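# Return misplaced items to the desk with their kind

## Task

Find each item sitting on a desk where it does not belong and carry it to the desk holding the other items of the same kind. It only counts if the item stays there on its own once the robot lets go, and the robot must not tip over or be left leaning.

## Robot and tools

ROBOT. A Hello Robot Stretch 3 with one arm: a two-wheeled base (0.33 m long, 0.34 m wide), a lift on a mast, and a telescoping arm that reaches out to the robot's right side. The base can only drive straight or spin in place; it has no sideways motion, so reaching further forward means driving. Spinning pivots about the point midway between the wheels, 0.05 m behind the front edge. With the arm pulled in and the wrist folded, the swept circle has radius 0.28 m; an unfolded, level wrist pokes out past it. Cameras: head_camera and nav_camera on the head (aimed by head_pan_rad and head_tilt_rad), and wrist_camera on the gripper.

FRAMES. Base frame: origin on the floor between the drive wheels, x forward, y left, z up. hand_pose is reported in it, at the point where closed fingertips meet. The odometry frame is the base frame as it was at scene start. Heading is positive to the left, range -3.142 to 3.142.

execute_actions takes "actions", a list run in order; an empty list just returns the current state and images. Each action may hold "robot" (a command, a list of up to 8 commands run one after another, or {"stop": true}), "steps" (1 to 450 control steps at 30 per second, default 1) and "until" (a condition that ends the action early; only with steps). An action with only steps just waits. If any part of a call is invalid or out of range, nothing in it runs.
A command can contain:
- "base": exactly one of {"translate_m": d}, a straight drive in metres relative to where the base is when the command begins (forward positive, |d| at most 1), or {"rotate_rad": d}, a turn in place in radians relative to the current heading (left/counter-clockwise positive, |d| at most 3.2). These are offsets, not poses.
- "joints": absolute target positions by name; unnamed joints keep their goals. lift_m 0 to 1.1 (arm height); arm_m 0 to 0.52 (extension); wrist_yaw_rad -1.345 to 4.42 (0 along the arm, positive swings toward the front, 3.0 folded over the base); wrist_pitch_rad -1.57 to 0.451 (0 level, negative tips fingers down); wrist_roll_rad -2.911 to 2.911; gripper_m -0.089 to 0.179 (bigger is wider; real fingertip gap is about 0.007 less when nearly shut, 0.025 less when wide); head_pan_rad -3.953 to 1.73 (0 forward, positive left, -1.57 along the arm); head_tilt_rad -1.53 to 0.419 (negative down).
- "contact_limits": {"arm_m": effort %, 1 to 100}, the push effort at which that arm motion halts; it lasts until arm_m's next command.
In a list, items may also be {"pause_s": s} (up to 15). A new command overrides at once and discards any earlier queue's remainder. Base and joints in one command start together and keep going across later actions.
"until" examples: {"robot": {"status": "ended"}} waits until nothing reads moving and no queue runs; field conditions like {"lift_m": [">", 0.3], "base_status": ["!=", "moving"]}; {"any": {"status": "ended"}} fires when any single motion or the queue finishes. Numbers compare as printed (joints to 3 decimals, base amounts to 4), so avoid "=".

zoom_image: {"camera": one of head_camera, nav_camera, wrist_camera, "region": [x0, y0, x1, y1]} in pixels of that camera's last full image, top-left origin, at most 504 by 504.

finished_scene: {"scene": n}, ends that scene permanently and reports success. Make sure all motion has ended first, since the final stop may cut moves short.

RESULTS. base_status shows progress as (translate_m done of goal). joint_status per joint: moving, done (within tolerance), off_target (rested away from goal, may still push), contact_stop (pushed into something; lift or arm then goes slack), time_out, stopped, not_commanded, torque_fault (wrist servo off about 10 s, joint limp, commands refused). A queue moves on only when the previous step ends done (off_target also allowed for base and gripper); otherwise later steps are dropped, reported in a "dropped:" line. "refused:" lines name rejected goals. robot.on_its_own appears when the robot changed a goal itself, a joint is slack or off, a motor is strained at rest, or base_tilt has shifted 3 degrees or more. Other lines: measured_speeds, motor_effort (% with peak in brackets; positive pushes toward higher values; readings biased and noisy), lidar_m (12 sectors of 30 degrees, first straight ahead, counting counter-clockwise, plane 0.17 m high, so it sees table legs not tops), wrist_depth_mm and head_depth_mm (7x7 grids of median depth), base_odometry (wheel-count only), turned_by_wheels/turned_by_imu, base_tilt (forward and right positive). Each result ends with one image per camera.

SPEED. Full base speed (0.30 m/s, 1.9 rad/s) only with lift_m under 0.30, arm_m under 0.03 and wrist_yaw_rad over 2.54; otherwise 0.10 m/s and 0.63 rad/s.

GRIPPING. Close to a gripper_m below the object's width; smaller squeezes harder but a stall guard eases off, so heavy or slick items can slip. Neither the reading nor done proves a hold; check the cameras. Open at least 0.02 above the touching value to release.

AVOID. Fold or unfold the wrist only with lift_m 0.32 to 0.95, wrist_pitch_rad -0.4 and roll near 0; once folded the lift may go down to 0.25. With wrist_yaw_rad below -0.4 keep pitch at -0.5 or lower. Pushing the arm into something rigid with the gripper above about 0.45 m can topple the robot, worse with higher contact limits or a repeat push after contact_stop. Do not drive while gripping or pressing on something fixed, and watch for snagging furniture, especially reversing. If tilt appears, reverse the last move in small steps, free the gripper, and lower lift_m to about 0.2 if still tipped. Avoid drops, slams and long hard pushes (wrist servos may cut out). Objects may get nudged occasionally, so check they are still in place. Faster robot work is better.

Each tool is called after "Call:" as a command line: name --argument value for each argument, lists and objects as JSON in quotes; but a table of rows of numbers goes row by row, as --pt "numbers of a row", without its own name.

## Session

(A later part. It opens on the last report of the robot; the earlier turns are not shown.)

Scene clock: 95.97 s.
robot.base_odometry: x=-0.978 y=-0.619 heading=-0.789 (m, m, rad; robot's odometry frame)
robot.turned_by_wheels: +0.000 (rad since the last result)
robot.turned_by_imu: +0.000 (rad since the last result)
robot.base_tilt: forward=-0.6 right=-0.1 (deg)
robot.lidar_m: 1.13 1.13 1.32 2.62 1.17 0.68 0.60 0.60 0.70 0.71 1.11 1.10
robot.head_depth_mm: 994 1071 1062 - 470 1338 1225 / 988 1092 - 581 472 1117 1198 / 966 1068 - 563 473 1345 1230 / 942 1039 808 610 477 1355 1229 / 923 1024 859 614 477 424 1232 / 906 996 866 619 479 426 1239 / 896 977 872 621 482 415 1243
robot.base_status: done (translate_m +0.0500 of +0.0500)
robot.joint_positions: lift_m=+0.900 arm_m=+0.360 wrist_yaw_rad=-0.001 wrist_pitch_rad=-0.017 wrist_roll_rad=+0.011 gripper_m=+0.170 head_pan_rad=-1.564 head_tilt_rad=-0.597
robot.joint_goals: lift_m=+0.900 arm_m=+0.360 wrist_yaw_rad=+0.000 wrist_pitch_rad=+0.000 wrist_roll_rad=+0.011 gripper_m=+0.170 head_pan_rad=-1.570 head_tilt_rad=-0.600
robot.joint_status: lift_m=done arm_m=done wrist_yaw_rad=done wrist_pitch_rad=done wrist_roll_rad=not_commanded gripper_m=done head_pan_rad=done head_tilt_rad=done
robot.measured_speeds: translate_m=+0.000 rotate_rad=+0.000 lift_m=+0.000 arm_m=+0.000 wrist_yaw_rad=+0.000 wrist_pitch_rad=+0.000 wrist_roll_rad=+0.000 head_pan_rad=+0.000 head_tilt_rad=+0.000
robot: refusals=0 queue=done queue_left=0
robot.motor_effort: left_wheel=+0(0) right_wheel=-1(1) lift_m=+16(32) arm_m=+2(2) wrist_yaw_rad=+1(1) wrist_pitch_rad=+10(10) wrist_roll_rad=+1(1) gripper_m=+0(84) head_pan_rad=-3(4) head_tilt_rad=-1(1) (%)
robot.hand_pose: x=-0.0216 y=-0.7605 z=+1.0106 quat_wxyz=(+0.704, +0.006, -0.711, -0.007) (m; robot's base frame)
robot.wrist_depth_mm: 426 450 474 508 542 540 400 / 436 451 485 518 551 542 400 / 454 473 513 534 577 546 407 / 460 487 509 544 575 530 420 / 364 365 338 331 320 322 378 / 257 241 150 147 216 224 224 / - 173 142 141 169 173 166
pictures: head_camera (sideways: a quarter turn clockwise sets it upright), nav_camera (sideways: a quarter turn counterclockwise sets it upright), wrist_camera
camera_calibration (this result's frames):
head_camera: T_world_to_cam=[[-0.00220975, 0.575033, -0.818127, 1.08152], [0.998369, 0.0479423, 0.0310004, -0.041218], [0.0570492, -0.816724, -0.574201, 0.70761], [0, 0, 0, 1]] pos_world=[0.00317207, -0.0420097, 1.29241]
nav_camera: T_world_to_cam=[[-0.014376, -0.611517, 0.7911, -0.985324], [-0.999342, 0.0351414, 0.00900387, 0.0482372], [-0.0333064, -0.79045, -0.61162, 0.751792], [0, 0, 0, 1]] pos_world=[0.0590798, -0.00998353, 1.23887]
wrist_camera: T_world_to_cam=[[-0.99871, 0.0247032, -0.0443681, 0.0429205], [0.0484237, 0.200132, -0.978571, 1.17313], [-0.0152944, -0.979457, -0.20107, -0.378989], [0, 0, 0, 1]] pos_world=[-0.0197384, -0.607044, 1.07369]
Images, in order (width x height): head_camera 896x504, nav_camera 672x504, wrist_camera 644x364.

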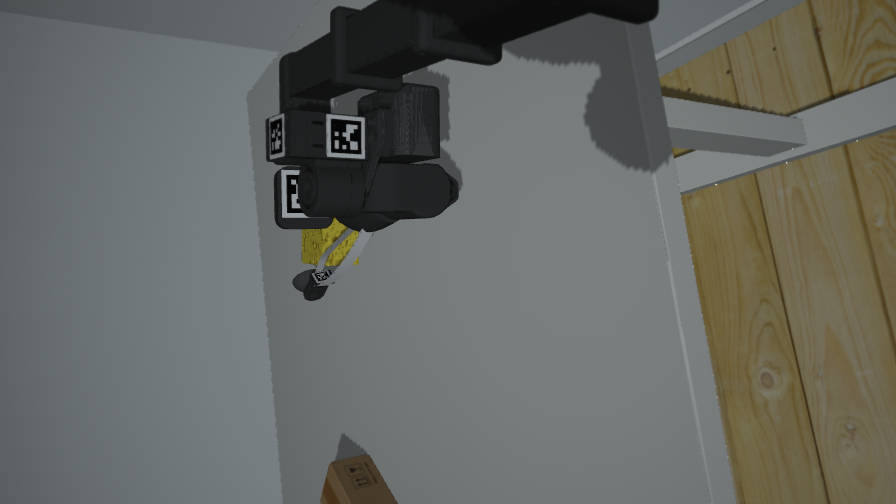

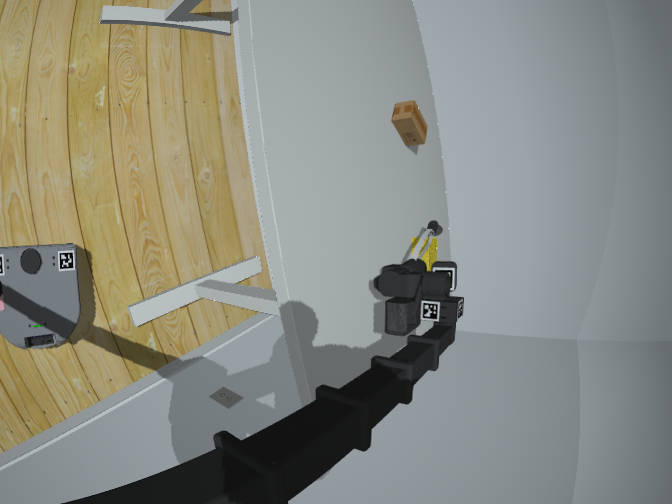

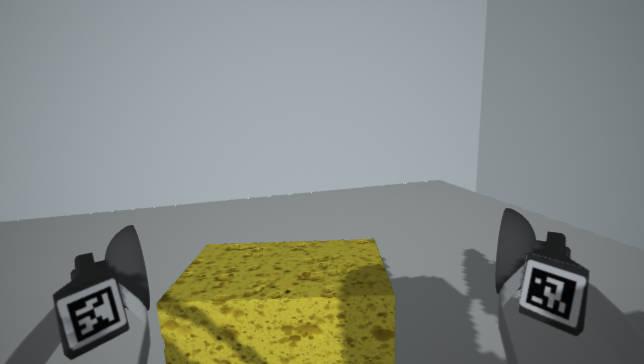

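Call:
execute_actions --actions '[{"robot":[{"joints":{"arm_m":0.38}},{"joints":{"gripper_m":0.03}},{"joints":{"lift_m":1.0}},{"joints":{"arm_m":0.0}}],"steps":450,"until":{"robot":{"status":"ended"}}}]'

Scene clock: 108.03 s.
robot.base_odometry: x=-0.978 y=-0.619 heading=-0.789 (m, m, rad; robot's odometry frame)
robot.turned_by_wheels: +0.000 (rad since the last result)
robot.turned_by_imu: +0.000 (rad since the last result)
robot.base_tilt: forward=-0.8 right=-0.1 (deg)
robot.lidar_m: 1.13 1.13 1.32 2.62 1.17 0.68 0.60 0.60 0.69 0.71 1.11 1.10
robot.head_depth_mm: 996 1076 841 628 - - - / 982 1095 894 - - - - / 963 1060 896 - - - - / 941 1041 876 397 463 1356 1232 / 926 1017 857 613 478 1362 1235 / 910 1001 869 617 480 426 1232 / 890 976 871 621 481 416 1243
robot.base_status: done (translate_m +0.0500 of +0.0500)
robot.joint_positions: lift_m=+1.000 arm_m=+0.000 wrist_yaw_rad=-0.001 wrist_pitch_rad=-0.018 wrist_roll_rad=+0.011 gripper_m=+0.034 head_pan_rad=-1.564 head_tilt_rad=-0.597
robot.joint_goals: lift_m=+1.000 arm_m=+0.000 wrist_yaw_rad=+0.000 wrist_pitch_rad=+0.000 wrist_roll_rad=+0.011 gripper_m=+0.033 head_pan_rad=-1.570 head_tilt_rad=-0.600
robot.joint_status: lift_m=done arm_m=done wrist_yaw_rad=done wrist_pitch_rad=done wrist_roll_rad=not_commanded gripper_m=done head_pan_rad=done head_tilt_rad=done
robot.measured_speeds: translate_m=+0.000 rotate_rad=+0.000 lift_m=+0.000 arm_m=+0.000 wrist_yaw_rad=+0.000 wrist_pitch_rad=+0.000 wrist_roll_rad=+0.000 head_pan_rad=+0.000 head_tilt_rad=+0.000
robot: refusals=0 queue=done queue_left=0
robot.motor_effort: left_wheel=+1(0) right_wheel=-2(2) lift_m=+32(33) arm_m=-3(3) wrist_yaw_rad=+1(1) wrist_pitch_rad=+10(11) wrist_roll_rad=+1(1) gripper_m=-20(95) head_pan_rad=-3(3) head_tilt_rad=-1(1) (%)
robot.hand_pose: x=-0.0216 y=-0.4010 z=+1.1095 quat_wxyz=(+0.704, +0.007, -0.711, -0.007) (m; robot's base frame)
robot.wrist_depth_mm: 719 741 772 849 889 644 483 / 720 763 805 875 897 658 484 / 746 799 818 894 935 659 492 / 757 810 860 910 934 673 505 / 648 641 624 599 585 639 501 / 430 443 152 149 148 415 463 / 346 333 125 124 123 315 314
pictures: head_camera (sideways: a quarter turn clockwise sets it upright), nav_camera (sideways: a quarter turn counterclockwise sets it upright), wrist_camera
camera_calibration (this result's frames):
head_camera: T_world_to_cam=[[-0.00220982, 0.575033, -0.818127, 1.08152], [0.998369, 0.0479424, 0.0310004, -0.041218], [0.0570493, -0.816724, -0.574201, 0.70761], [0, 0, 0, 1]] pos_world=[0.00317207, -0.0420097, 1.29241]
nav_camera: T_world_to_cam=[[-0.014376, -0.611517, 0.7911, -0.985324], [-0.999342, 0.0351412, 0.00900387, 0.0482372], [-0.0333063, -0.79045, -0.61162, 0.751792], [0, 0, 0, 1]] pos_world=[0.0590798, -0.00998353, 1.23887]
wrist_camera: T_world_to_cam=[[-0.99871, 0.024748, -0.0443439, 0.03842], [0.0484245, 0.201119, -0.978369, 1.19814], [-0.0152942, -0.979254, -0.202058, -0.00584976], [0, 0, 0, 1]] pos_world=[-0.0197385, -0.247649, 1.17275]
Images, in order (width x height): head_camera 896x504, nav_camera 672x504, wrist_camera 644x364.

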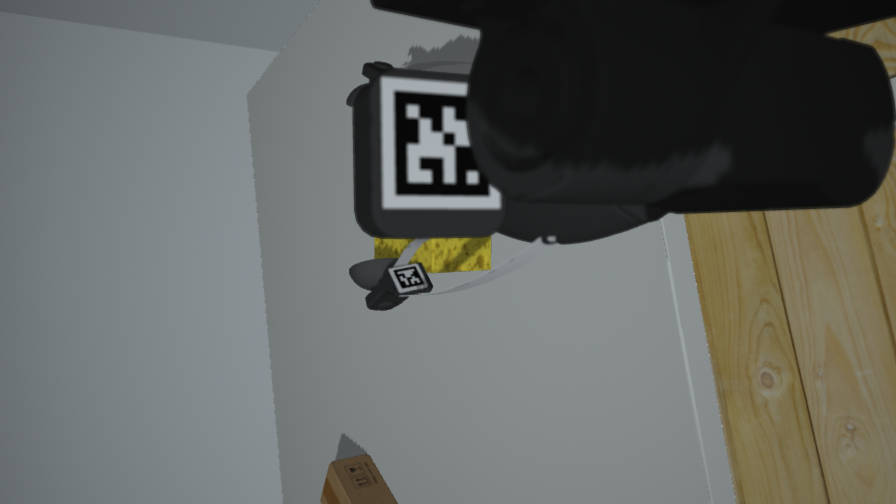

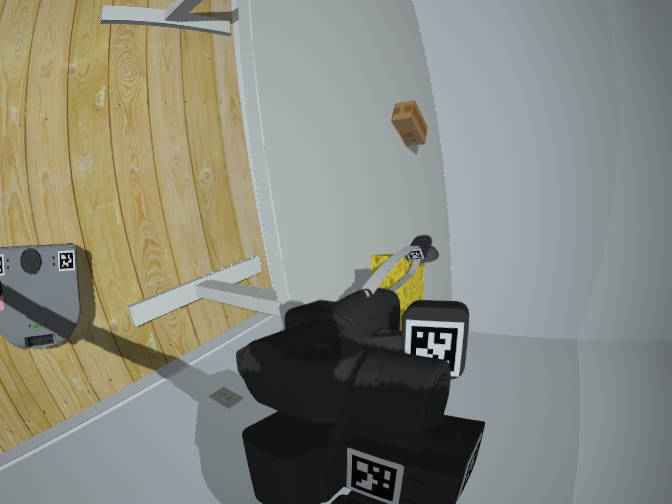

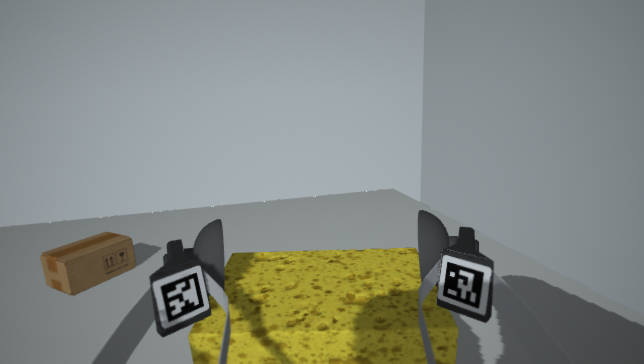

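Call:
execute_actions --actions '[{"robot":[{"base":{"rotate_rad":1.571},"joints":{"head_pan_rad":-0.8,"head_tilt_rad":-0.3,"lift_m":0.6}},{"base":{"translate_m":1.0}},{"base":{"translate_m":1.0}}],"steps":450,"until":{"robot":{"status":"ended"}}},{"steps":450,"until":{"robot":{"status":"ended"}}}]'

Scene clock: 119.97 s.
robot.base_odometry: x=-0.978 y=-0.619 heading=+0.782 (m, m, rad; robot's odometry frame)
robot.turned_by_wheels: +1.571 (rad since the last result)
robot.turned_by_imu: +1.595 (rad since the last result)
robot.base_tilt: forward=-0.8 right=-0.1 (deg)
robot.lidar_m: 2.62 1.15 0.68 0.59 0.60 0.70 0.71 1.11 1.10 1.13 1.13 1.33
robot.head_depth_mm: 964 1015 1060 1117 1173 1244 1320 / 1020 1069 1121 1180 1255 1331 1404 / 1077 1125 1196 1267 1345 1432 1463 / 1135 1209 1277 1351 1452 1560 1521 / 1204 1290 1372 1468 1568 1678 1513 / 1298 1374 1472 1584 1719 1783 1513 / 1406 1488 1591 1735 1877 1913 1502
robot.base_status: done (rotate_rad +1.5709 of +1.5710)
robot.joint_positions: lift_m=+0.880 arm_m=+0.000 wrist_yaw_rad=-0.003 wrist_pitch_rad=-0.017 wrist_roll_rad=+0.004 gripper_m=+0.037 head_pan_rad=-0.807 head_tilt_rad=-0.310
robot.joint_goals: lift_m=+0.880 arm_m=+0.000 wrist_yaw_rad=+0.000 wrist_pitch_rad=+0.000 wrist_roll_rad=+0.004 gripper_m=+0.036 head_pan_rad=-0.800 head_tilt_rad=-0.300
robot.joint_status: lift_m=contact_stop arm_m=done wrist_yaw_rad=done wrist_pitch_rad=done wrist_roll_rad=not_commanded gripper_m=done head_pan_rad=done head_tilt_rad=done
robot.measured_speeds: translate_m=+0.000 rotate_rad=+0.000 lift_m=+0.000 arm_m=+0.000 wrist_yaw_rad=+0.000 wrist_pitch_rad=+0.000 wrist_roll_rad=+0.000 head_pan_rad=+0.000 head_tilt_rad=+0.000
robot: refusals=0 queue=dropped queue_left=0
robot.on_its_own: gripper_m is held at +0.036, not at your +0.030, by its stall guard, which is not easing now; lift_m is slack since a contact_stop, until your next command for it (your +0.600 is given up)
robot.motor_effort: left_wheel=-1(5) right_wheel=+2(10) lift_m=+23(34) arm_m=-3(4) wrist_yaw_rad=+3(10) wrist_pitch_rad=+9(43) wrist_roll_rad=+4(8) gripper_m=-19(20) head_pan_rad=+3(40) head_tilt_rad=+5(24) (%)
robot.hand_pose: x=-0.0221 y=-0.4010 z=+0.9902 quat_wxyz=(+0.706, +0.005, -0.708, -0.007) (m; robot's base frame)
robot.wrist_depth_mm: 725 770 790 860 882 969 978 / 735 795 816 876 909 - - / 749 829 844 895 982 - 903 / 785 831 883 914 608 440 419 / 801 879 918 963 - 315 256 / 817 866 151 149 147 - 967 / 841 905 126 125 124 885 -
pictures: head_camera (sideways: a quarter turn clockwise sets it upright), nav_camera (sideways: a quarter turn counterclockwise sets it upright), wrist_camera
dropped: robot: command 0 of its queue: lift_m: contact_stop
camera_calibration (this result's frames):
head_camera: T_world_to_cam=[[-0.220327, 0.232471, -0.947319, 1.25137], [0.687836, 0.725641, 0.0180949, -0.0225314], [0.69162, -0.647613, -0.31978, 0.37268], [0, 0, 0, 1]] pos_world=[0.0334566, -0.0332061, 1.30503]
nav_camera: T_world_to_cam=[[0.237588, -0.274827, 0.931677, -1.1702], [-0.751083, -0.6602, -0.00321215, 0.0626256], [0.615976, -0.699004, -0.363274, 0.424695], [0, 0, 0, 1]] pos_world=[0.0634604, 0.0166061, 1.24473]
wrist_camera: T_world_to_cam=[[-0.99892, 0.0265945, -0.038093, 0.0271624], [0.0426486, 0.199769, -0.978915, 1.08136], [-0.0184239, -0.979482, -0.200687, -0.0314675], [0, 0, 0, 1]] pos_world=[-0.0195652, -0.247566, 1.05328]
Images, in order (width x height): head_camera 896x504, nav_camera 672x504, wrist_camera 644x364.

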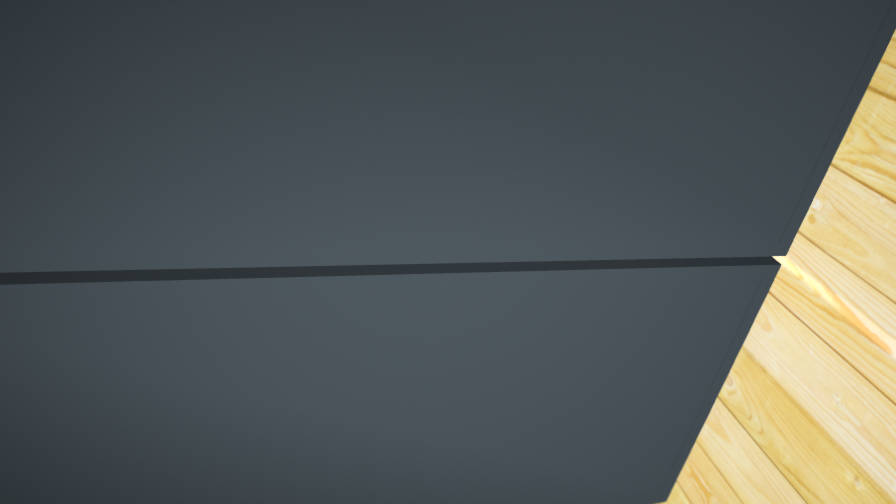

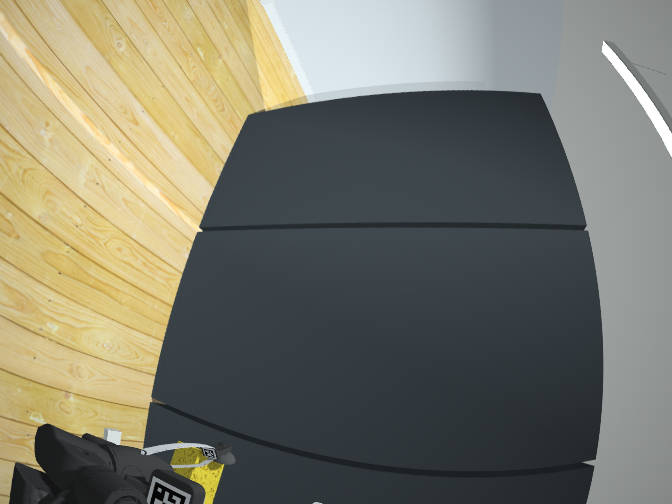

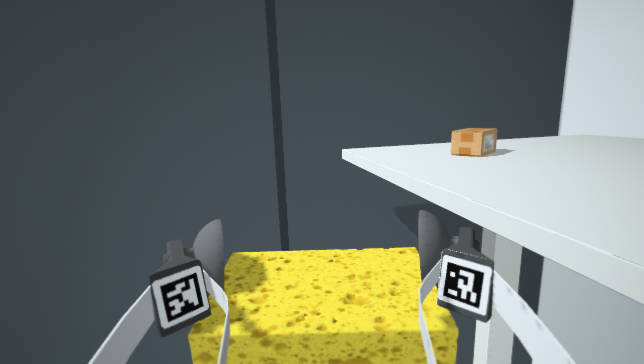

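Still held. Drive on.

Call:
execute_actions --actions '[{"robot":[{"base":{"translate_m":1.0},"joints":{"lift_m":0.88}},{"base":{"translate_m":1.0}}],"steps":450,"until":{"robot":{"status":"ended"}}},{"steps":450,"until":{"robot":{"status":"ended"}}}]'

Scene clock: 146.60 s.
robot.base_odometry: x=+0.441 y=+0.791 heading=+0.782 (m, m, rad; robot's odometry frame)
robot.turned_by_wheels: +0.000 (rad since the last result)
robot.turned_by_imu: +0.001 (rad since the last result)
robot.base_tilt: forward=-0.8 right=-0.1 (deg)
robot.lidar_m: 0.68 0.68 0.80 1.06 1.07 1.25 2.25 1.27 0.76 0.71 1.35 0.80
robot.head_depth_mm: 2038 2287 2552 2818 2574 1905 1502 / 1604 1747 1867 2067 2261 1914 1495 / 1342 1404 1503 1605 1724 1769 1513 / 1131 1183 1247 1319 1398 1490 1459 / 977 1023 1070 1120 1177 1236 1310 / 865 898 937 971 1014 1064 1105 / 775 797 828 862 890 932 961
robot.base_status: done (translate_m +1.0000 of +1.0000)
robot.joint_positions: lift_m=+0.880 arm_m=+0.000 wrist_yaw_rad=-0.003 wrist_pitch_rad=-0.017 wrist_roll_rad=+0.004 gripper_m=+0.037 head_pan_rad=-0.807 head_tilt_rad=-0.310
robot.joint_goals: lift_m=+0.880 arm_m=+0.000 wrist_yaw_rad=+0.000 wrist_pitch_rad=+0.000 wrist_roll_rad=+0.004 gripper_m=+0.036 head_pan_rad=-0.800 head_tilt_rad=-0.300
robot.joint_status: lift_m=done arm_m=done wrist_yaw_rad=done wrist_pitch_rad=done wrist_roll_rad=not_commanded gripper_m=done head_pan_rad=done head_tilt_rad=done
robot.measured_speeds: translate_m=+0.000 rotate_rad=+0.000 lift_m=+0.000 arm_m=+0.000 wrist_yaw_rad=+0.000 wrist_pitch_rad=+0.000 wrist_roll_rad=+0.000 head_pan_rad=+0.000 head_tilt_rad=+0.000
robot: refusals=0 queue=done queue_left=0
robot.on_its_own: gripper_m is held at +0.036, not at your +0.030, by its stall guard, which is not easing now
robot.motor_effort: left_wheel=-2(2) right_wheel=+1(8) lift_m=+24(23) arm_m=-3(3) wrist_yaw_rad=+3(3) wrist_pitch_rad=+9(10) wrist_roll_rad=+4(4) gripper_m=-18(19) head_pan_rad=+3(3) head_tilt_rad=+5(5) (%)
robot.hand_pose: x=-0.0221 y=-0.4010 z=+0.9902 quat_wxyz=(+0.706, +0.005, -0.708, -0.007) (m; robot's base frame)
robot.wrist_depth_mm: - - - 691 441 473 514 / - - - 713 442 487 525 / - - - 795 466 512 543 / - - - 796 482 529 558 / - - - 723 499 540 588 / - - 151 148 146 566 620 / - - 126 125 123 587 654
pictures: head_camera (sideways: a quarter turn clockwise sets it upright), nav_camera (sideways: a quarter turn counterclockwise sets it upright), wrist_camera
camera_calibration (this result's frames):
head_camera: T_world_to_cam=[[-0.220327, 0.232471, -0.947319, 1.25137], [0.687836, 0.725641, 0.0180949, -0.0225314], [0.69162, -0.647613, -0.31978, 0.372679], [0, 0, 0, 1]] pos_world=[0.0334566, -0.0332061, 1.30503]
nav_camera: T_world_to_cam=[[0.237588, -0.274827, 0.931677, -1.1702], [-0.751083, -0.6602, -0.00321216, 0.0626256], [0.615976, -0.699004, -0.363273, 0.424695], [0, 0, 0, 1]] pos_world=[0.0634604, 0.0166061, 1.24473]
wrist_camera: T_world_to_cam=[[-0.998919, 0.0265958, -0.038129, 0.0271985], [0.0426845, 0.199785, -0.97891, 1.08136], [-0.0184173, -0.979479, -0.200705, -0.0314491], [0, 0, 0, 1]] pos_world=[-0.0195674, -0.247567, 1.05328]
Images, in order (width x height): head_camera 896x504, nav_camera 672x504, wrist_camera 644x364.

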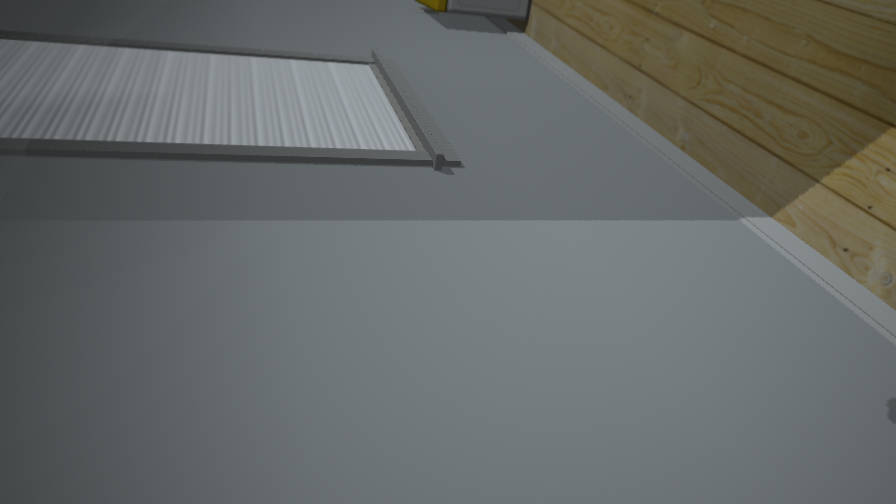

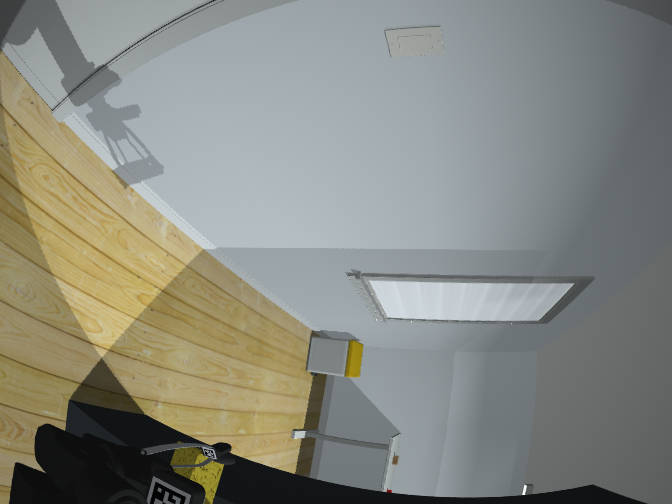

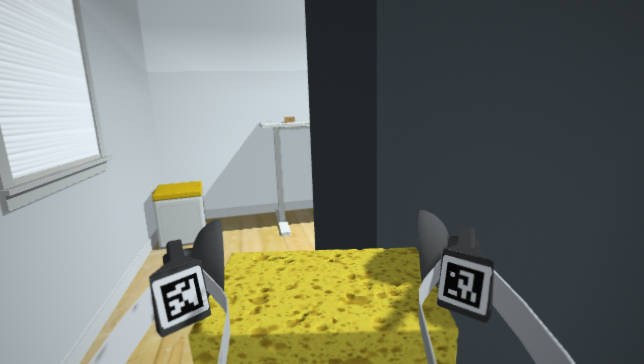

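Call:
execute_actions --actions '[{"robot":[{"joints":{"wrist_yaw_rad":1.57,"head_pan_rad":0}},{"base":{"translate_m":0.28}},{"base":{"rotate_rad":-1.571}},{"base":{"translate_m":1.0}}],"steps":450,"until":{"robot":{"status":"ended"}}},{"steps":450,"until":{"robot":{"status":"ended"}}}]'

Scene clock: 171.83 s.
robot.base_odometry: x=+1.344 y=+0.278 heading=-0.789 (m, m, rad; robot's odometry frame)
robot.turned_by_wheels: -1.571 (rad since the last result)
robot.turned_by_imu: -1.597 (rad since the last result)
robot.base_tilt: forward=-0.7 right=-0.1 (deg)
robot.lidar_m: 2.24 1.33 0.77 0.68 0.68 0.79 1.35 2.10 0.33 0.28 0.28 2.39
robot.head_depth_mm: 2509 2653 2770 2907 2501 1907 1500 / 2432 2557 2704 2845 2610 1906 1495 / 2367 2510 2604 2824 2615 1920 1507 / 2367 2467 2506 2734 2453 1909 1508 / 2276 2414 2504 2682 2642 1922 1516 / 2236 2351 2497 2590 2621 1923 1508 / 2208 2310 2459 2554 2083 1926 1513
robot.base_status: done (translate_m +1.0000 of +1.0000)
robot.joint_positions: lift_m=+0.880 arm_m=+0.000 wrist_yaw_rad=+1.567 wrist_pitch_rad=-0.017 wrist_roll_rad=+0.005 gripper_m=+0.037 head_pan_rad=-0.007 head_tilt_rad=-0.310
robot.joint_goals: lift_m=+0.880 arm_m=+0.000 wrist_yaw_rad=+1.570 wrist_pitch_rad=+0.000 wrist_roll_rad=+0.005 gripper_m=+0.036 head_pan_rad=+0.000 head_tilt_rad=-0.300
robot.joint_status: lift_m=done arm_m=done wrist_yaw_rad=done wrist_pitch_rad=done wrist_roll_rad=not_commanded gripper_m=done head_pan_rad=done head_tilt_rad=done
robot.measured_speeds: translate_m=+0.000 rotate_rad=+0.000 lift_m=+0.000 arm_m=+0.000 wrist_yaw_rad=+0.000 wrist_pitch_rad=+0.000 wrist_roll_rad=+0.000 head_pan_rad=+0.000 head_tilt_rad=+0.000
robot: refusals=0 queue=done queue_left=0
robot.on_its_own: gripper_m is held at +0.036, not at your +0.030, by its stall guard, which is not easing now
robot.motor_effort: left_wheel=+2(7) right_wheel=-3(7) lift_m=+23(24) arm_m=-3(3) wrist_yaw_rad=+3(7) wrist_pitch_rad=+10(10) wrist_roll_rad=+4(4) gripper_m=-19(20) head_pan_rad=+3(42) head_tilt_rad=+4(4) (%)
robot.hand_pose: x=+0.2344 y=-0.1463 z=+0.9901 quat_wxyz=(+0.505, +0.505, -0.498, +0.493) (m; robot's base frame)
robot.wrist_depth_mm: - - - - - - - / - - - - - - - / - - - - - - - / - - - - - - - / - - - - - - - / - - 152 149 146 - - / - - 126 125 124 - -
pictures: head_camera (sideways: a quarter turn clockwise sets it upright), nav_camera (sideways: a quarter turn counterclockwise sets it upright), wrist_camera
camera_calibration (this result's frames):
head_camera: T_world_to_cam=[[-0.320179, 0.00394343, -0.947349, 1.25202], [-0.0412222, 0.998986, 0.0180904, -0.0180783], [0.94646, 0.044844, -0.319692, 0.37101], [0, 0, 0, 1]] pos_world=[0.0489795, -0.00351485, 1.30504]
nav_camera: T_world_to_cam=[[0.362589, -0.0210754, 0.931711, -1.17101], [-0.0497882, -0.998755, -0.00321614, 0.0583529], [0.930618, -0.045222, -0.363187, 0.422663], [0, 0, 0, 1]] pos_world=[0.0341616, 0.0527145, 1.24473]
wrist_camera: T_world_to_cam=[[-0.0280548, -0.998856, -0.038723, -0.100347], [-0.200021, 0.0435644, -0.978823, 1.0534], [0.97939, -0.0197152, -0.201014, 0.129557], [0, 0, 0, 1]] pos_world=[0.0809994, -0.143569, 1.05325]
Images, in order (width x height): head_camera 896x504, nav_camera 672x504, wrist_camera 644x364.

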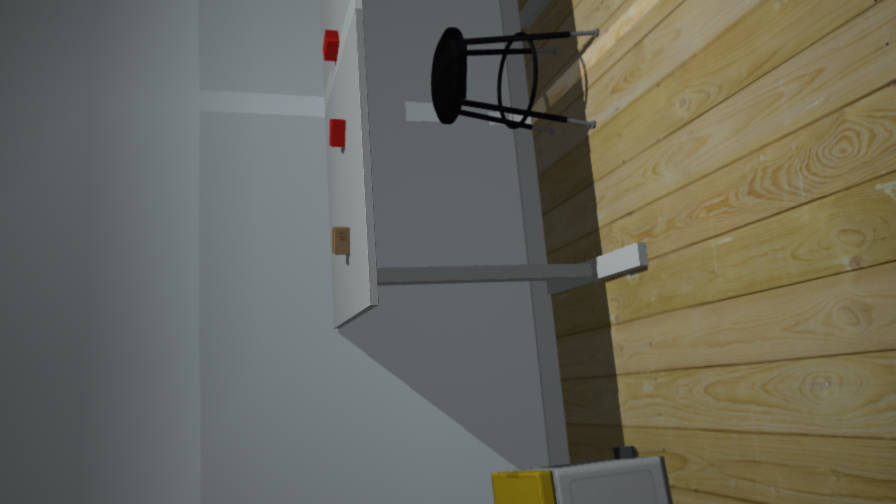

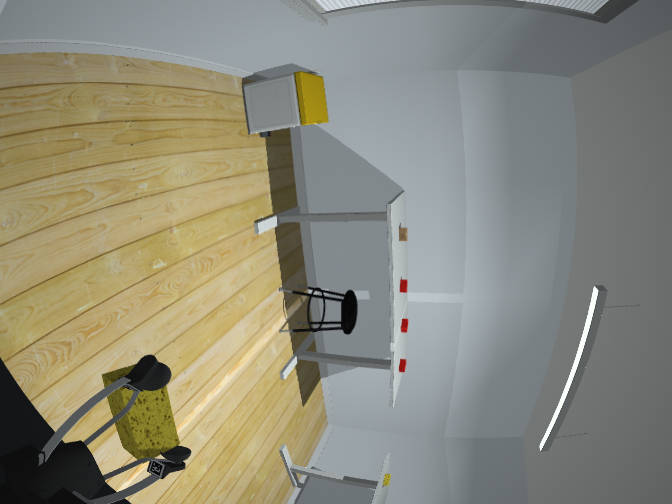

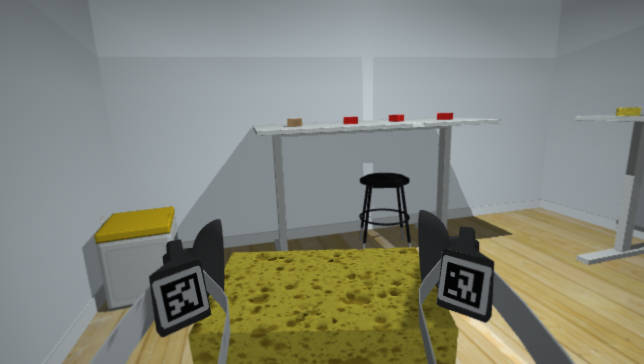

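Call:
execute_actions --actions '[{"robot":[{"base":{"translate_m":0.8},"joints":{"head_pan_rad":-1.2,"head_tilt_rad":-0.3}}],"steps":450,"until":{"robot":{"status":"ended"}}}]'

Scene clock: 183.73 s.
robot.base_odometry: x=+1.908 y=-0.289 heading=-0.789 (m, m, rad; robot's odometry frame)
robot.turned_by_wheels: +0.000 (rad since the last result)
robot.turned_by_imu: +0.001 (rad since the last result)
robot.base_tilt: forward=-0.8 right=-0.1 (deg)
robot.lidar_m: 1.45 1.27 1.01 0.87 0.87 1.02 1.80 0.69 1.18 2.01 2.54 1.56
robot.head_depth_mm: 2411 2526 2636 2816 2501 1905 1500 / 2476 2544 2695 2883 2639 1918 1496 / 2492 2614 2683 2948 2649 1898 1507 / 2506 2648 2748 2974 2658 1927 1509 / 2543 2712 2791 3024 2626 1923 1520 / 2590 2745 2860 3081 2670 1915 1511 / 2625 2797 2959 3121 2638 1920 1503
robot.base_status: done (translate_m +0.8000 of +0.8000)
robot.joint_positions: lift_m=+0.880 arm_m=+0.000 wrist_yaw_rad=+1.567 wrist_pitch_rad=-0.017 wrist_roll_rad=+0.005 gripper_m=+0.037 head_pan_rad=-1.193 head_tilt_rad=-0.310
robot.joint_goals: lift_m=+0.880 arm_m=+0.000 wrist_yaw_rad=+1.570 wrist_pitch_rad=+0.000 wrist_roll_rad=+0.005 gripper_m=+0.036 head_pan_rad=-1.200 head_tilt_rad=-0.300
robot.joint_status: lift_m=done arm_m=done wrist_yaw_rad=done wrist_pitch_rad=done wrist_roll_rad=not_commanded gripper_m=done head_pan_rad=done head_tilt_rad=done
robot.measured_speeds: translate_m=+0.000 rotate_rad=+0.000 lift_m=+0.000 arm_m=+0.000 wrist_yaw_rad=+0.000 wrist_pitch_rad=+0.000 wrist_roll_rad=+0.000 head_pan_rad=+0.000 head_tilt_rad=+0.000
robot: refusals=0 queue=done queue_left=0
robot.on_its_own: gripper_m is held at +0.036, not at your +0.030, by its stall guard, which is not easing now
robot.motor_effort: left_wheel=+2(8) right_wheel=-3(5) lift_m=+24(24) arm_m=-3(3) wrist_yaw_rad=+3(4) wrist_pitch_rad=+10(10) wrist_roll_rad=+4(4) gripper_m=-20(20) head_pan_rad=-4(43) head_tilt_rad=+5(4) (%)
robot.hand_pose: x=+0.2344 y=-0.1463 z=+0.9901 quat_wxyz=(+0.505, +0.505, -0.498, +0.493) (m; robot's base frame)
robot.wrist_depth_mm: - - - - - - - / - - - - - - - / - - - - - - - / - - - - - - - / - - - - - - - / - - 151 149 146 - - / - - 126 125 124 - -
pictures: head_camera (sideways: a quarter turn clockwise sets it upright), nav_camera (sideways: a quarter turn counterclockwise sets it upright), wrist_camera
camera_calibration (this result's frames):
head_camera: T_world_to_cam=[[-0.116597, 0.298221, -0.947349, 1.25078], [0.91037, 0.413399, 0.0180904, -0.0238831], [0.397028, -0.860329, -0.319692, 0.374362], [0, 0, 0, 1]] pos_world=[0.018947, -0.0410605, 1.30504]
nav_camera: T_world_to_cam=[[0.116647, -0.34396, 0.931711, -1.16951], [-0.944337, -0.328964, -0.00321614, 0.0638096], [0.307606, -0.879474, -0.363187, 0.426463], [0, 0, 0, 1]] pos_world=[0.0654946, -0.00620901, 1.24473]
wrist_camera: T_world_to_cam=[[-0.0280545, -0.998856, -0.0387231, -0.100347], [-0.200021, 0.0435643, -0.978823, 1.0534], [0.97939, -0.019715, -0.201014, 0.129557], [0, 0, 0, 1]] pos_world=[0.0809994, -0.143569, 1.05325]
Images, in order (width x height): head_camera 896x504, nav_camera 672x504, wrist_camera 644x364.

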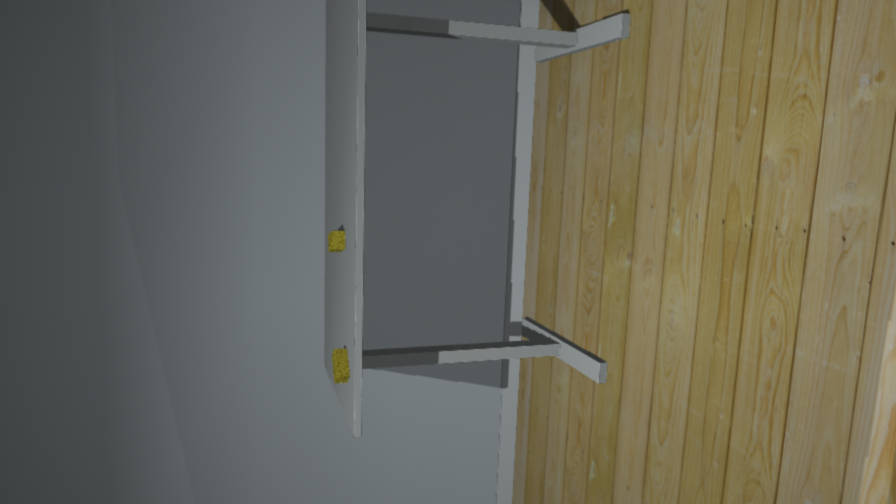

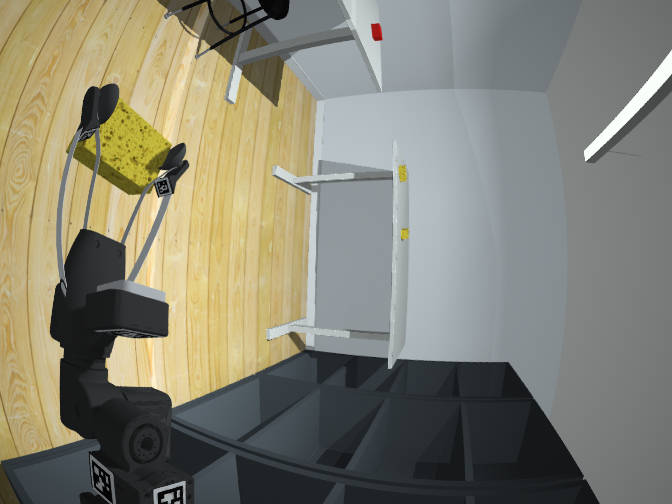

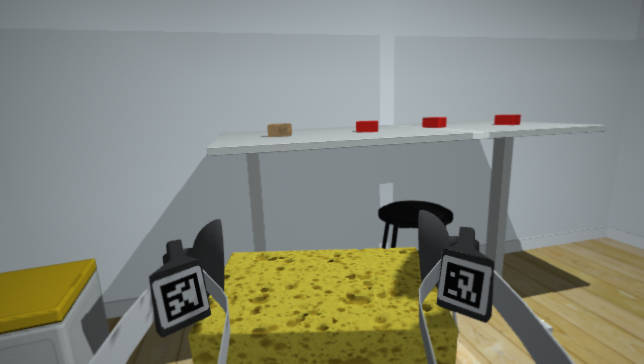

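Call:
execute_actions --actions '[{"robot":[{"base":{"rotate_rad":-1.249}},{"base":{"translate_m":1.0}},{"base":{"translate_m":1.0}},{"base":{"rotate_rad":1.249},"joints":{"head_pan_rad":-1.57,"head_tilt_rad":-0.6,"lift_m":1.0}}],"steps":450,"until":{"robot":{"status":"ended"}}},{"steps":450,"until":{"robot":{"status":"ended"}}}]'

Scene clock: 225.20 s.
robot.base_odometry: x=+1.007 y=-2.075 heading=-0.789 (m, m, rad; robot's odometry frame)
robot.turned_by_wheels: +0.000 (rad since the last result)
robot.turned_by_imu: +0.001 (rad since the last result)
robot.base_tilt: forward=-0.7 right=-0.1 (deg)
robot.lidar_m: 1.75 1.38 1.45 2.66 2.04 1.24 0.81 1.27 0.68 0.89 0.89 0.79
robot.head_depth_mm: 799 880 847 632 - - 315 / 783 867 848 635 - - 309 / 766 846 852 626 - - - / 749 825 860 616 478 413 - / 734 810 855 618 480 419 - / 721 793 833 620 507 - - / 704 774 831 625 - - -
robot.base_status: done (rotate_rad +1.2489 of +1.2490)
robot.joint_positions: lift_m=+1.000 arm_m=+0.000 wrist_yaw_rad=+1.567 wrist_pitch_rad=-0.019 wrist_roll_rad=+0.005 gripper_m=+0.036 head_pan_rad=-1.563 head_tilt_rad=-0.593
robot.joint_goals: lift_m=+1.000 arm_m=+0.000 wrist_yaw_rad=+1.570 wrist_pitch_rad=+0.000 wrist_roll_rad=+0.005 gripper_m=+0.036 head_pan_rad=-1.570 head_tilt_rad=-0.600
robot.joint_status: lift_m=done arm_m=done wrist_yaw_rad=done wrist_pitch_rad=done wrist_roll_rad=not_commanded gripper_m=done head_pan_rad=done head_tilt_rad=done
robot.measured_speeds: translate_m=+0.000 rotate_rad=+0.000 lift_m=+0.000 arm_m=+0.000 wrist_yaw_rad=+0.000 wrist_pitch_rad=+0.000 wrist_roll_rad=+0.000 head_pan_rad=+0.000 head_tilt_rad=+0.000
robot: refusals=0 queue=done queue_left=0
robot.on_its_own: gripper_m is held at +0.036, not at your +0.030, by its stall guard, which is not easing now
robot.motor_effort: left_wheel=-2(9) right_wheel=+2(19) lift_m=+32(33) arm_m=-3(3) wrist_yaw_rad=+3(5) wrist_pitch_rad=+11(13) wrist_roll_rad=+4(4) gripper_m=+0(20) head_pan_rad=-4(29) head_tilt_rad=-3(21) (%)
robot.hand_pose: x=+0.2344 y=-0.1462 z=+1.1092 quat_wxyz=(+0.505, +0.505, -0.497, +0.493) (m; robot's base frame)
robot.wrist_depth_mm: - - - - - 884 677 / - - - - - 902 669 / - - - - - 913 678 / - - - - - 839 695 / - - 634 589 626 580 553 / - - 455 420 - 407 405 / - - 321 327 311 254 312
pictures: head_camera (sideways: a quarter turn clockwise sets it upright), nav_camera (sideways: a quarter turn counterclockwise sets it upright), wrist_camera
camera_calibration (this result's frames):
head_camera: T_world_to_cam=[[-0.0027726, 0.571908, -0.820313, 1.08437], [0.998319, 0.0490796, 0.0308432, -0.0410132], [0.0579002, -0.818848, -0.571082, 0.703548], [0, 0, 0, 1]] pos_world=[0.00321525, -0.0420485, 1.29257]
nav_camera: T_world_to_cam=[[-0.0137751, -0.608512, 0.793425, -0.988358], [-0.999377, 0.0341549, 0.00884405, 0.0484454], [-0.0324811, -0.792809, -0.608604, 0.747863], [0, 0, 0, 1]] pos_world=[0.0590919, -0.0101695, 1.23891]
wrist_camera: T_world_to_cam=[[-0.0277301, -0.998862, -0.0388036, -0.0956272], [-0.201991, 0.0436169, -0.978416, 1.16995], [0.978995, -0.0192936, -0.202971, 0.155875], [0, 0, 0, 1]] pos_world=[0.0810674, -0.143541, 1.17263]
Images, in order (width x height): head_camera 896x504, nav_camera 672x504, wrist_camera 644x364.

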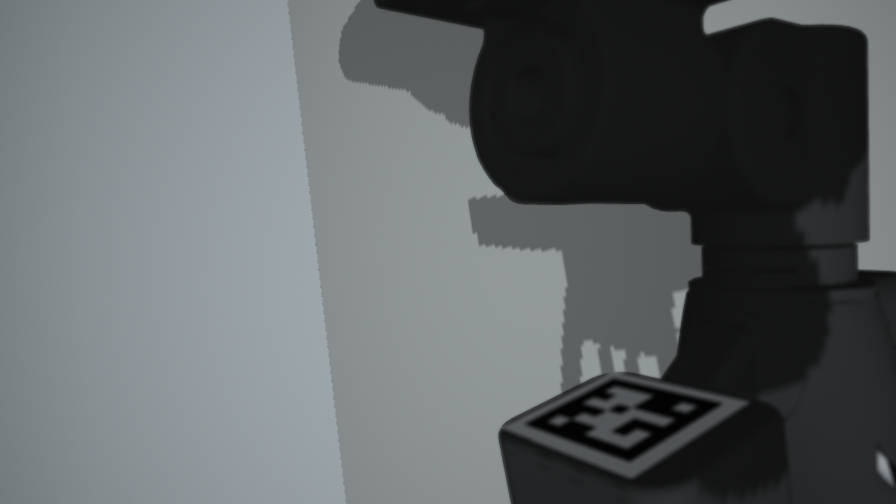

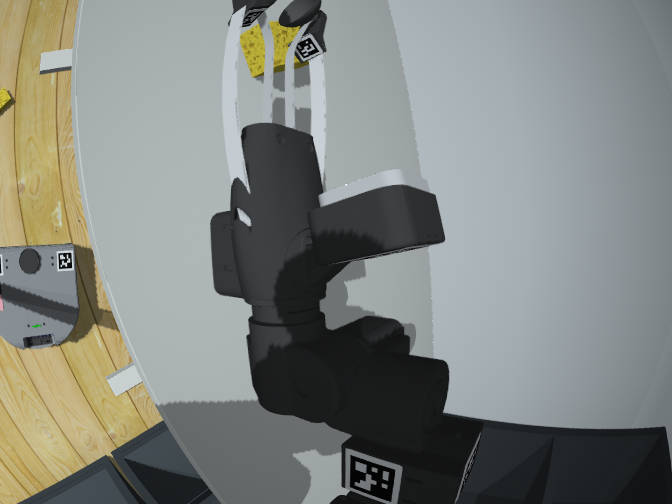

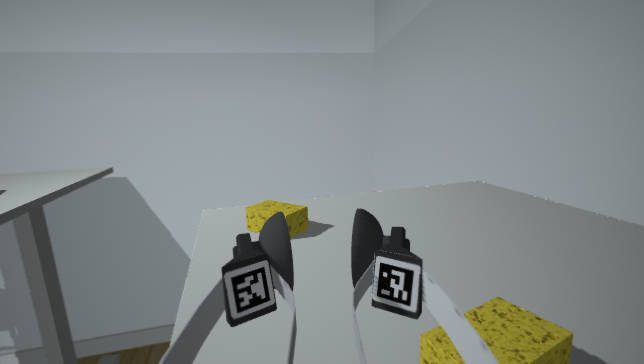

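Call:
execute_actions --actions '[{"robot":{"joints":{"head_pan_rad":0.0,"head_tilt_rad":-0.9}},"steps":200,"until":{"robot":{"status":"ended"}}}]'

Scene clock: 230.37 s.
robot.base_odometry: x=+1.007 y=-2.075 heading=-0.789 (m, m, rad; robot's odometry frame)
robot.turned_by_wheels: +0.000 (rad since the last result)
robot.turned_by_imu: +0.000 (rad since the last result)
robot.base_tilt: forward=-0.7 right=-0.1 (deg)
robot.lidar_m: 1.75 1.38 1.45 2.66 2.05 1.24 0.81 1.27 0.67 0.89 0.89 0.79
robot.head_depth_mm: 787 609 499 420 365 322 292 / 1578 611 501 423 366 328 1072 / 1550 598 504 424 389 1245 1112 / 1554 621 520 1565 1396 1257 1115 / 1527 695 1942 1639 1425 1248 1117 / 1531 1771 1936 1645 1438 1259 1121 / 1503 1715 1906 1655 1419 1271 1123
robot.base_status: done (rotate_rad +1.2489 of +1.2490)
robot.joint_positions: lift_m=+1.000 arm_m=+0.000 wrist_yaw_rad=+1.567 wrist_pitch_rad=-0.019 wrist_roll_rad=+0.005 gripper_m=+0.036 head_pan_rad=-0.007 head_tilt_rad=-0.889
robot.joint_goals: lift_m=+1.000 arm_m=+0.000 wrist_yaw_rad=+1.570 wrist_pitch_rad=+0.000 wrist_roll_rad=+0.005 gripper_m=+0.036 head_pan_rad=+0.000 head_tilt_rad=-0.900
robot.joint_status: lift_m=done arm_m=done wrist_yaw_rad=done wrist_pitch_rad=done wrist_roll_rad=not_commanded gripper_m=done head_pan_rad=done head_tilt_rad=done
robot.measured_speeds: translate_m=+0.000 rotate_rad=+0.000 lift_m=+0.000 arm_m=+0.000 wrist_yaw_rad=+0.000 wrist_pitch_rad=+0.000 wrist_roll_rad=+0.000 head_pan_rad=+0.000 head_tilt_rad=+0.000
robot: refusals=0 queue=done queue_left=0
robot.on_its_own: gripper_m is held at +0.036, not at your +0.030, by its stall guard, which is not easing now
robot.motor_effort: left_wheel=-1(2) right_wheel=+1(1) lift_m=+32(32) arm_m=-3(3) wrist_yaw_rad=+3(3) wrist_pitch_rad=+11(11) wrist_roll_rad=+4(4) gripper_m=-1(0) head_pan_rad=+3(42) head_tilt_rad=-4(23) (%)
robot.hand_pose: x=+0.2344 y=-0.1462 z=+1.1092 quat_wxyz=(+0.505, +0.505, -0.497, +0.493) (m; robot's base frame)
robot.wrist_depth_mm: - - - - - 912 678 / - - - - - 913 675 / - - - - - 904 694 / - - - - - 851 711 / - - 638 601 628 575 552 / - - 455 425 - 408 404 / - - 318 330 308 255 313
pictures: head_camera (sideways: a quarter turn clockwise sets it upright), nav_camera (sideways: a quarter turn counterclockwise sets it upright), wrist_camera
camera_calibration (this result's frames):
head_camera: T_world_to_cam=[[-0.786342, 0.00737712, -0.617748, 0.825154], [-0.0232705, 0.998865, 0.0415499, -0.0487064], [0.617353, 0.0470477, -0.785278, 0.978731], [0, 0, 0, 1]] pos_world=[0.0434969, -0.00348325, 1.28034]
nav_camera: T_world_to_cam=[[0.813261, -0.024405, 0.581388, -0.717087], [-0.044769, -0.998783, 0.020698, 0.0271954], [0.580175, -0.042861, -0.813363, 1.01043], [0, 0, 0, 1]] pos_world=[-0.00182673, 0.0529697, 1.23819]
wrist_camera: T_world_to_cam=[[-0.0277302, -0.998862, -0.0388036, -0.0956272], [-0.201991, 0.0436169, -0.978416, 1.16995], [0.978995, -0.0192937, -0.202971, 0.155875], [0, 0, 0, 1]] pos_world=[0.0810674, -0.143541, 1.17263]
Images, in order (width x height): head_camera 896x504, nav_camera 672x504, wrist_camera 644x364.

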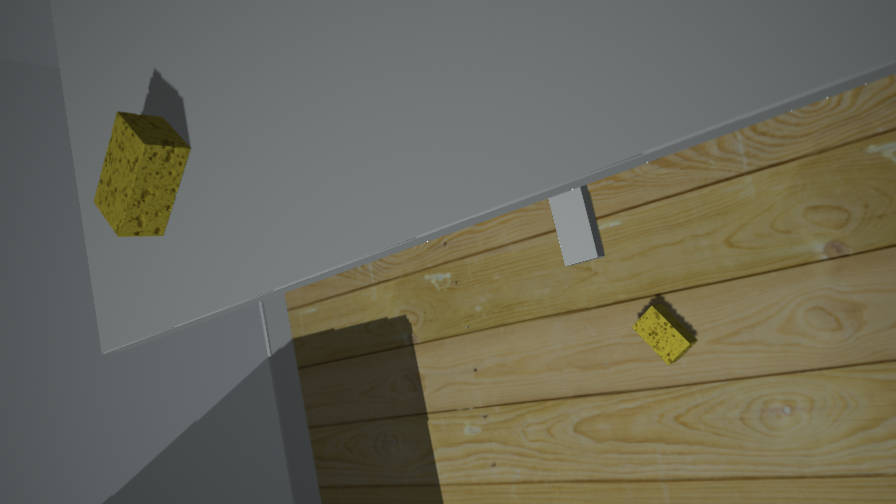

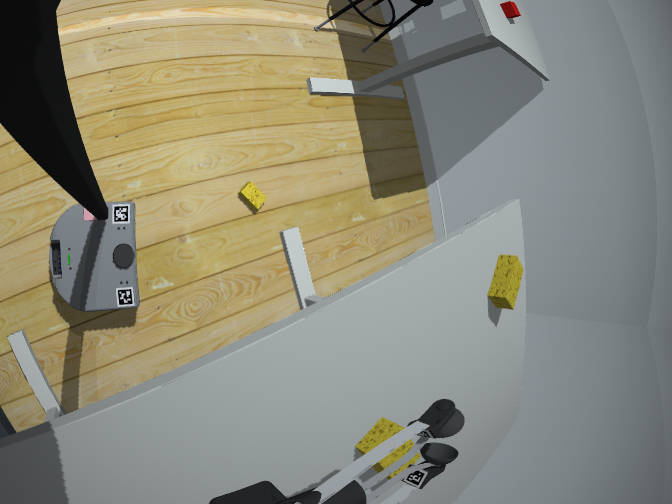

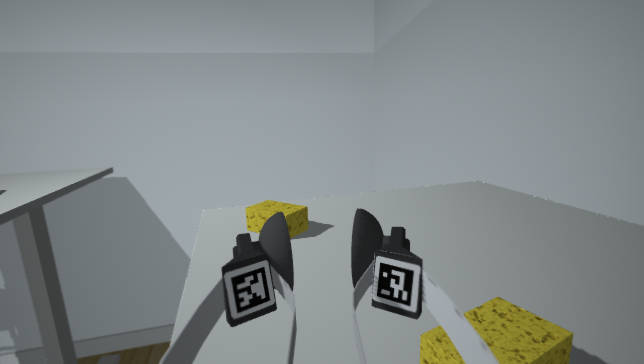

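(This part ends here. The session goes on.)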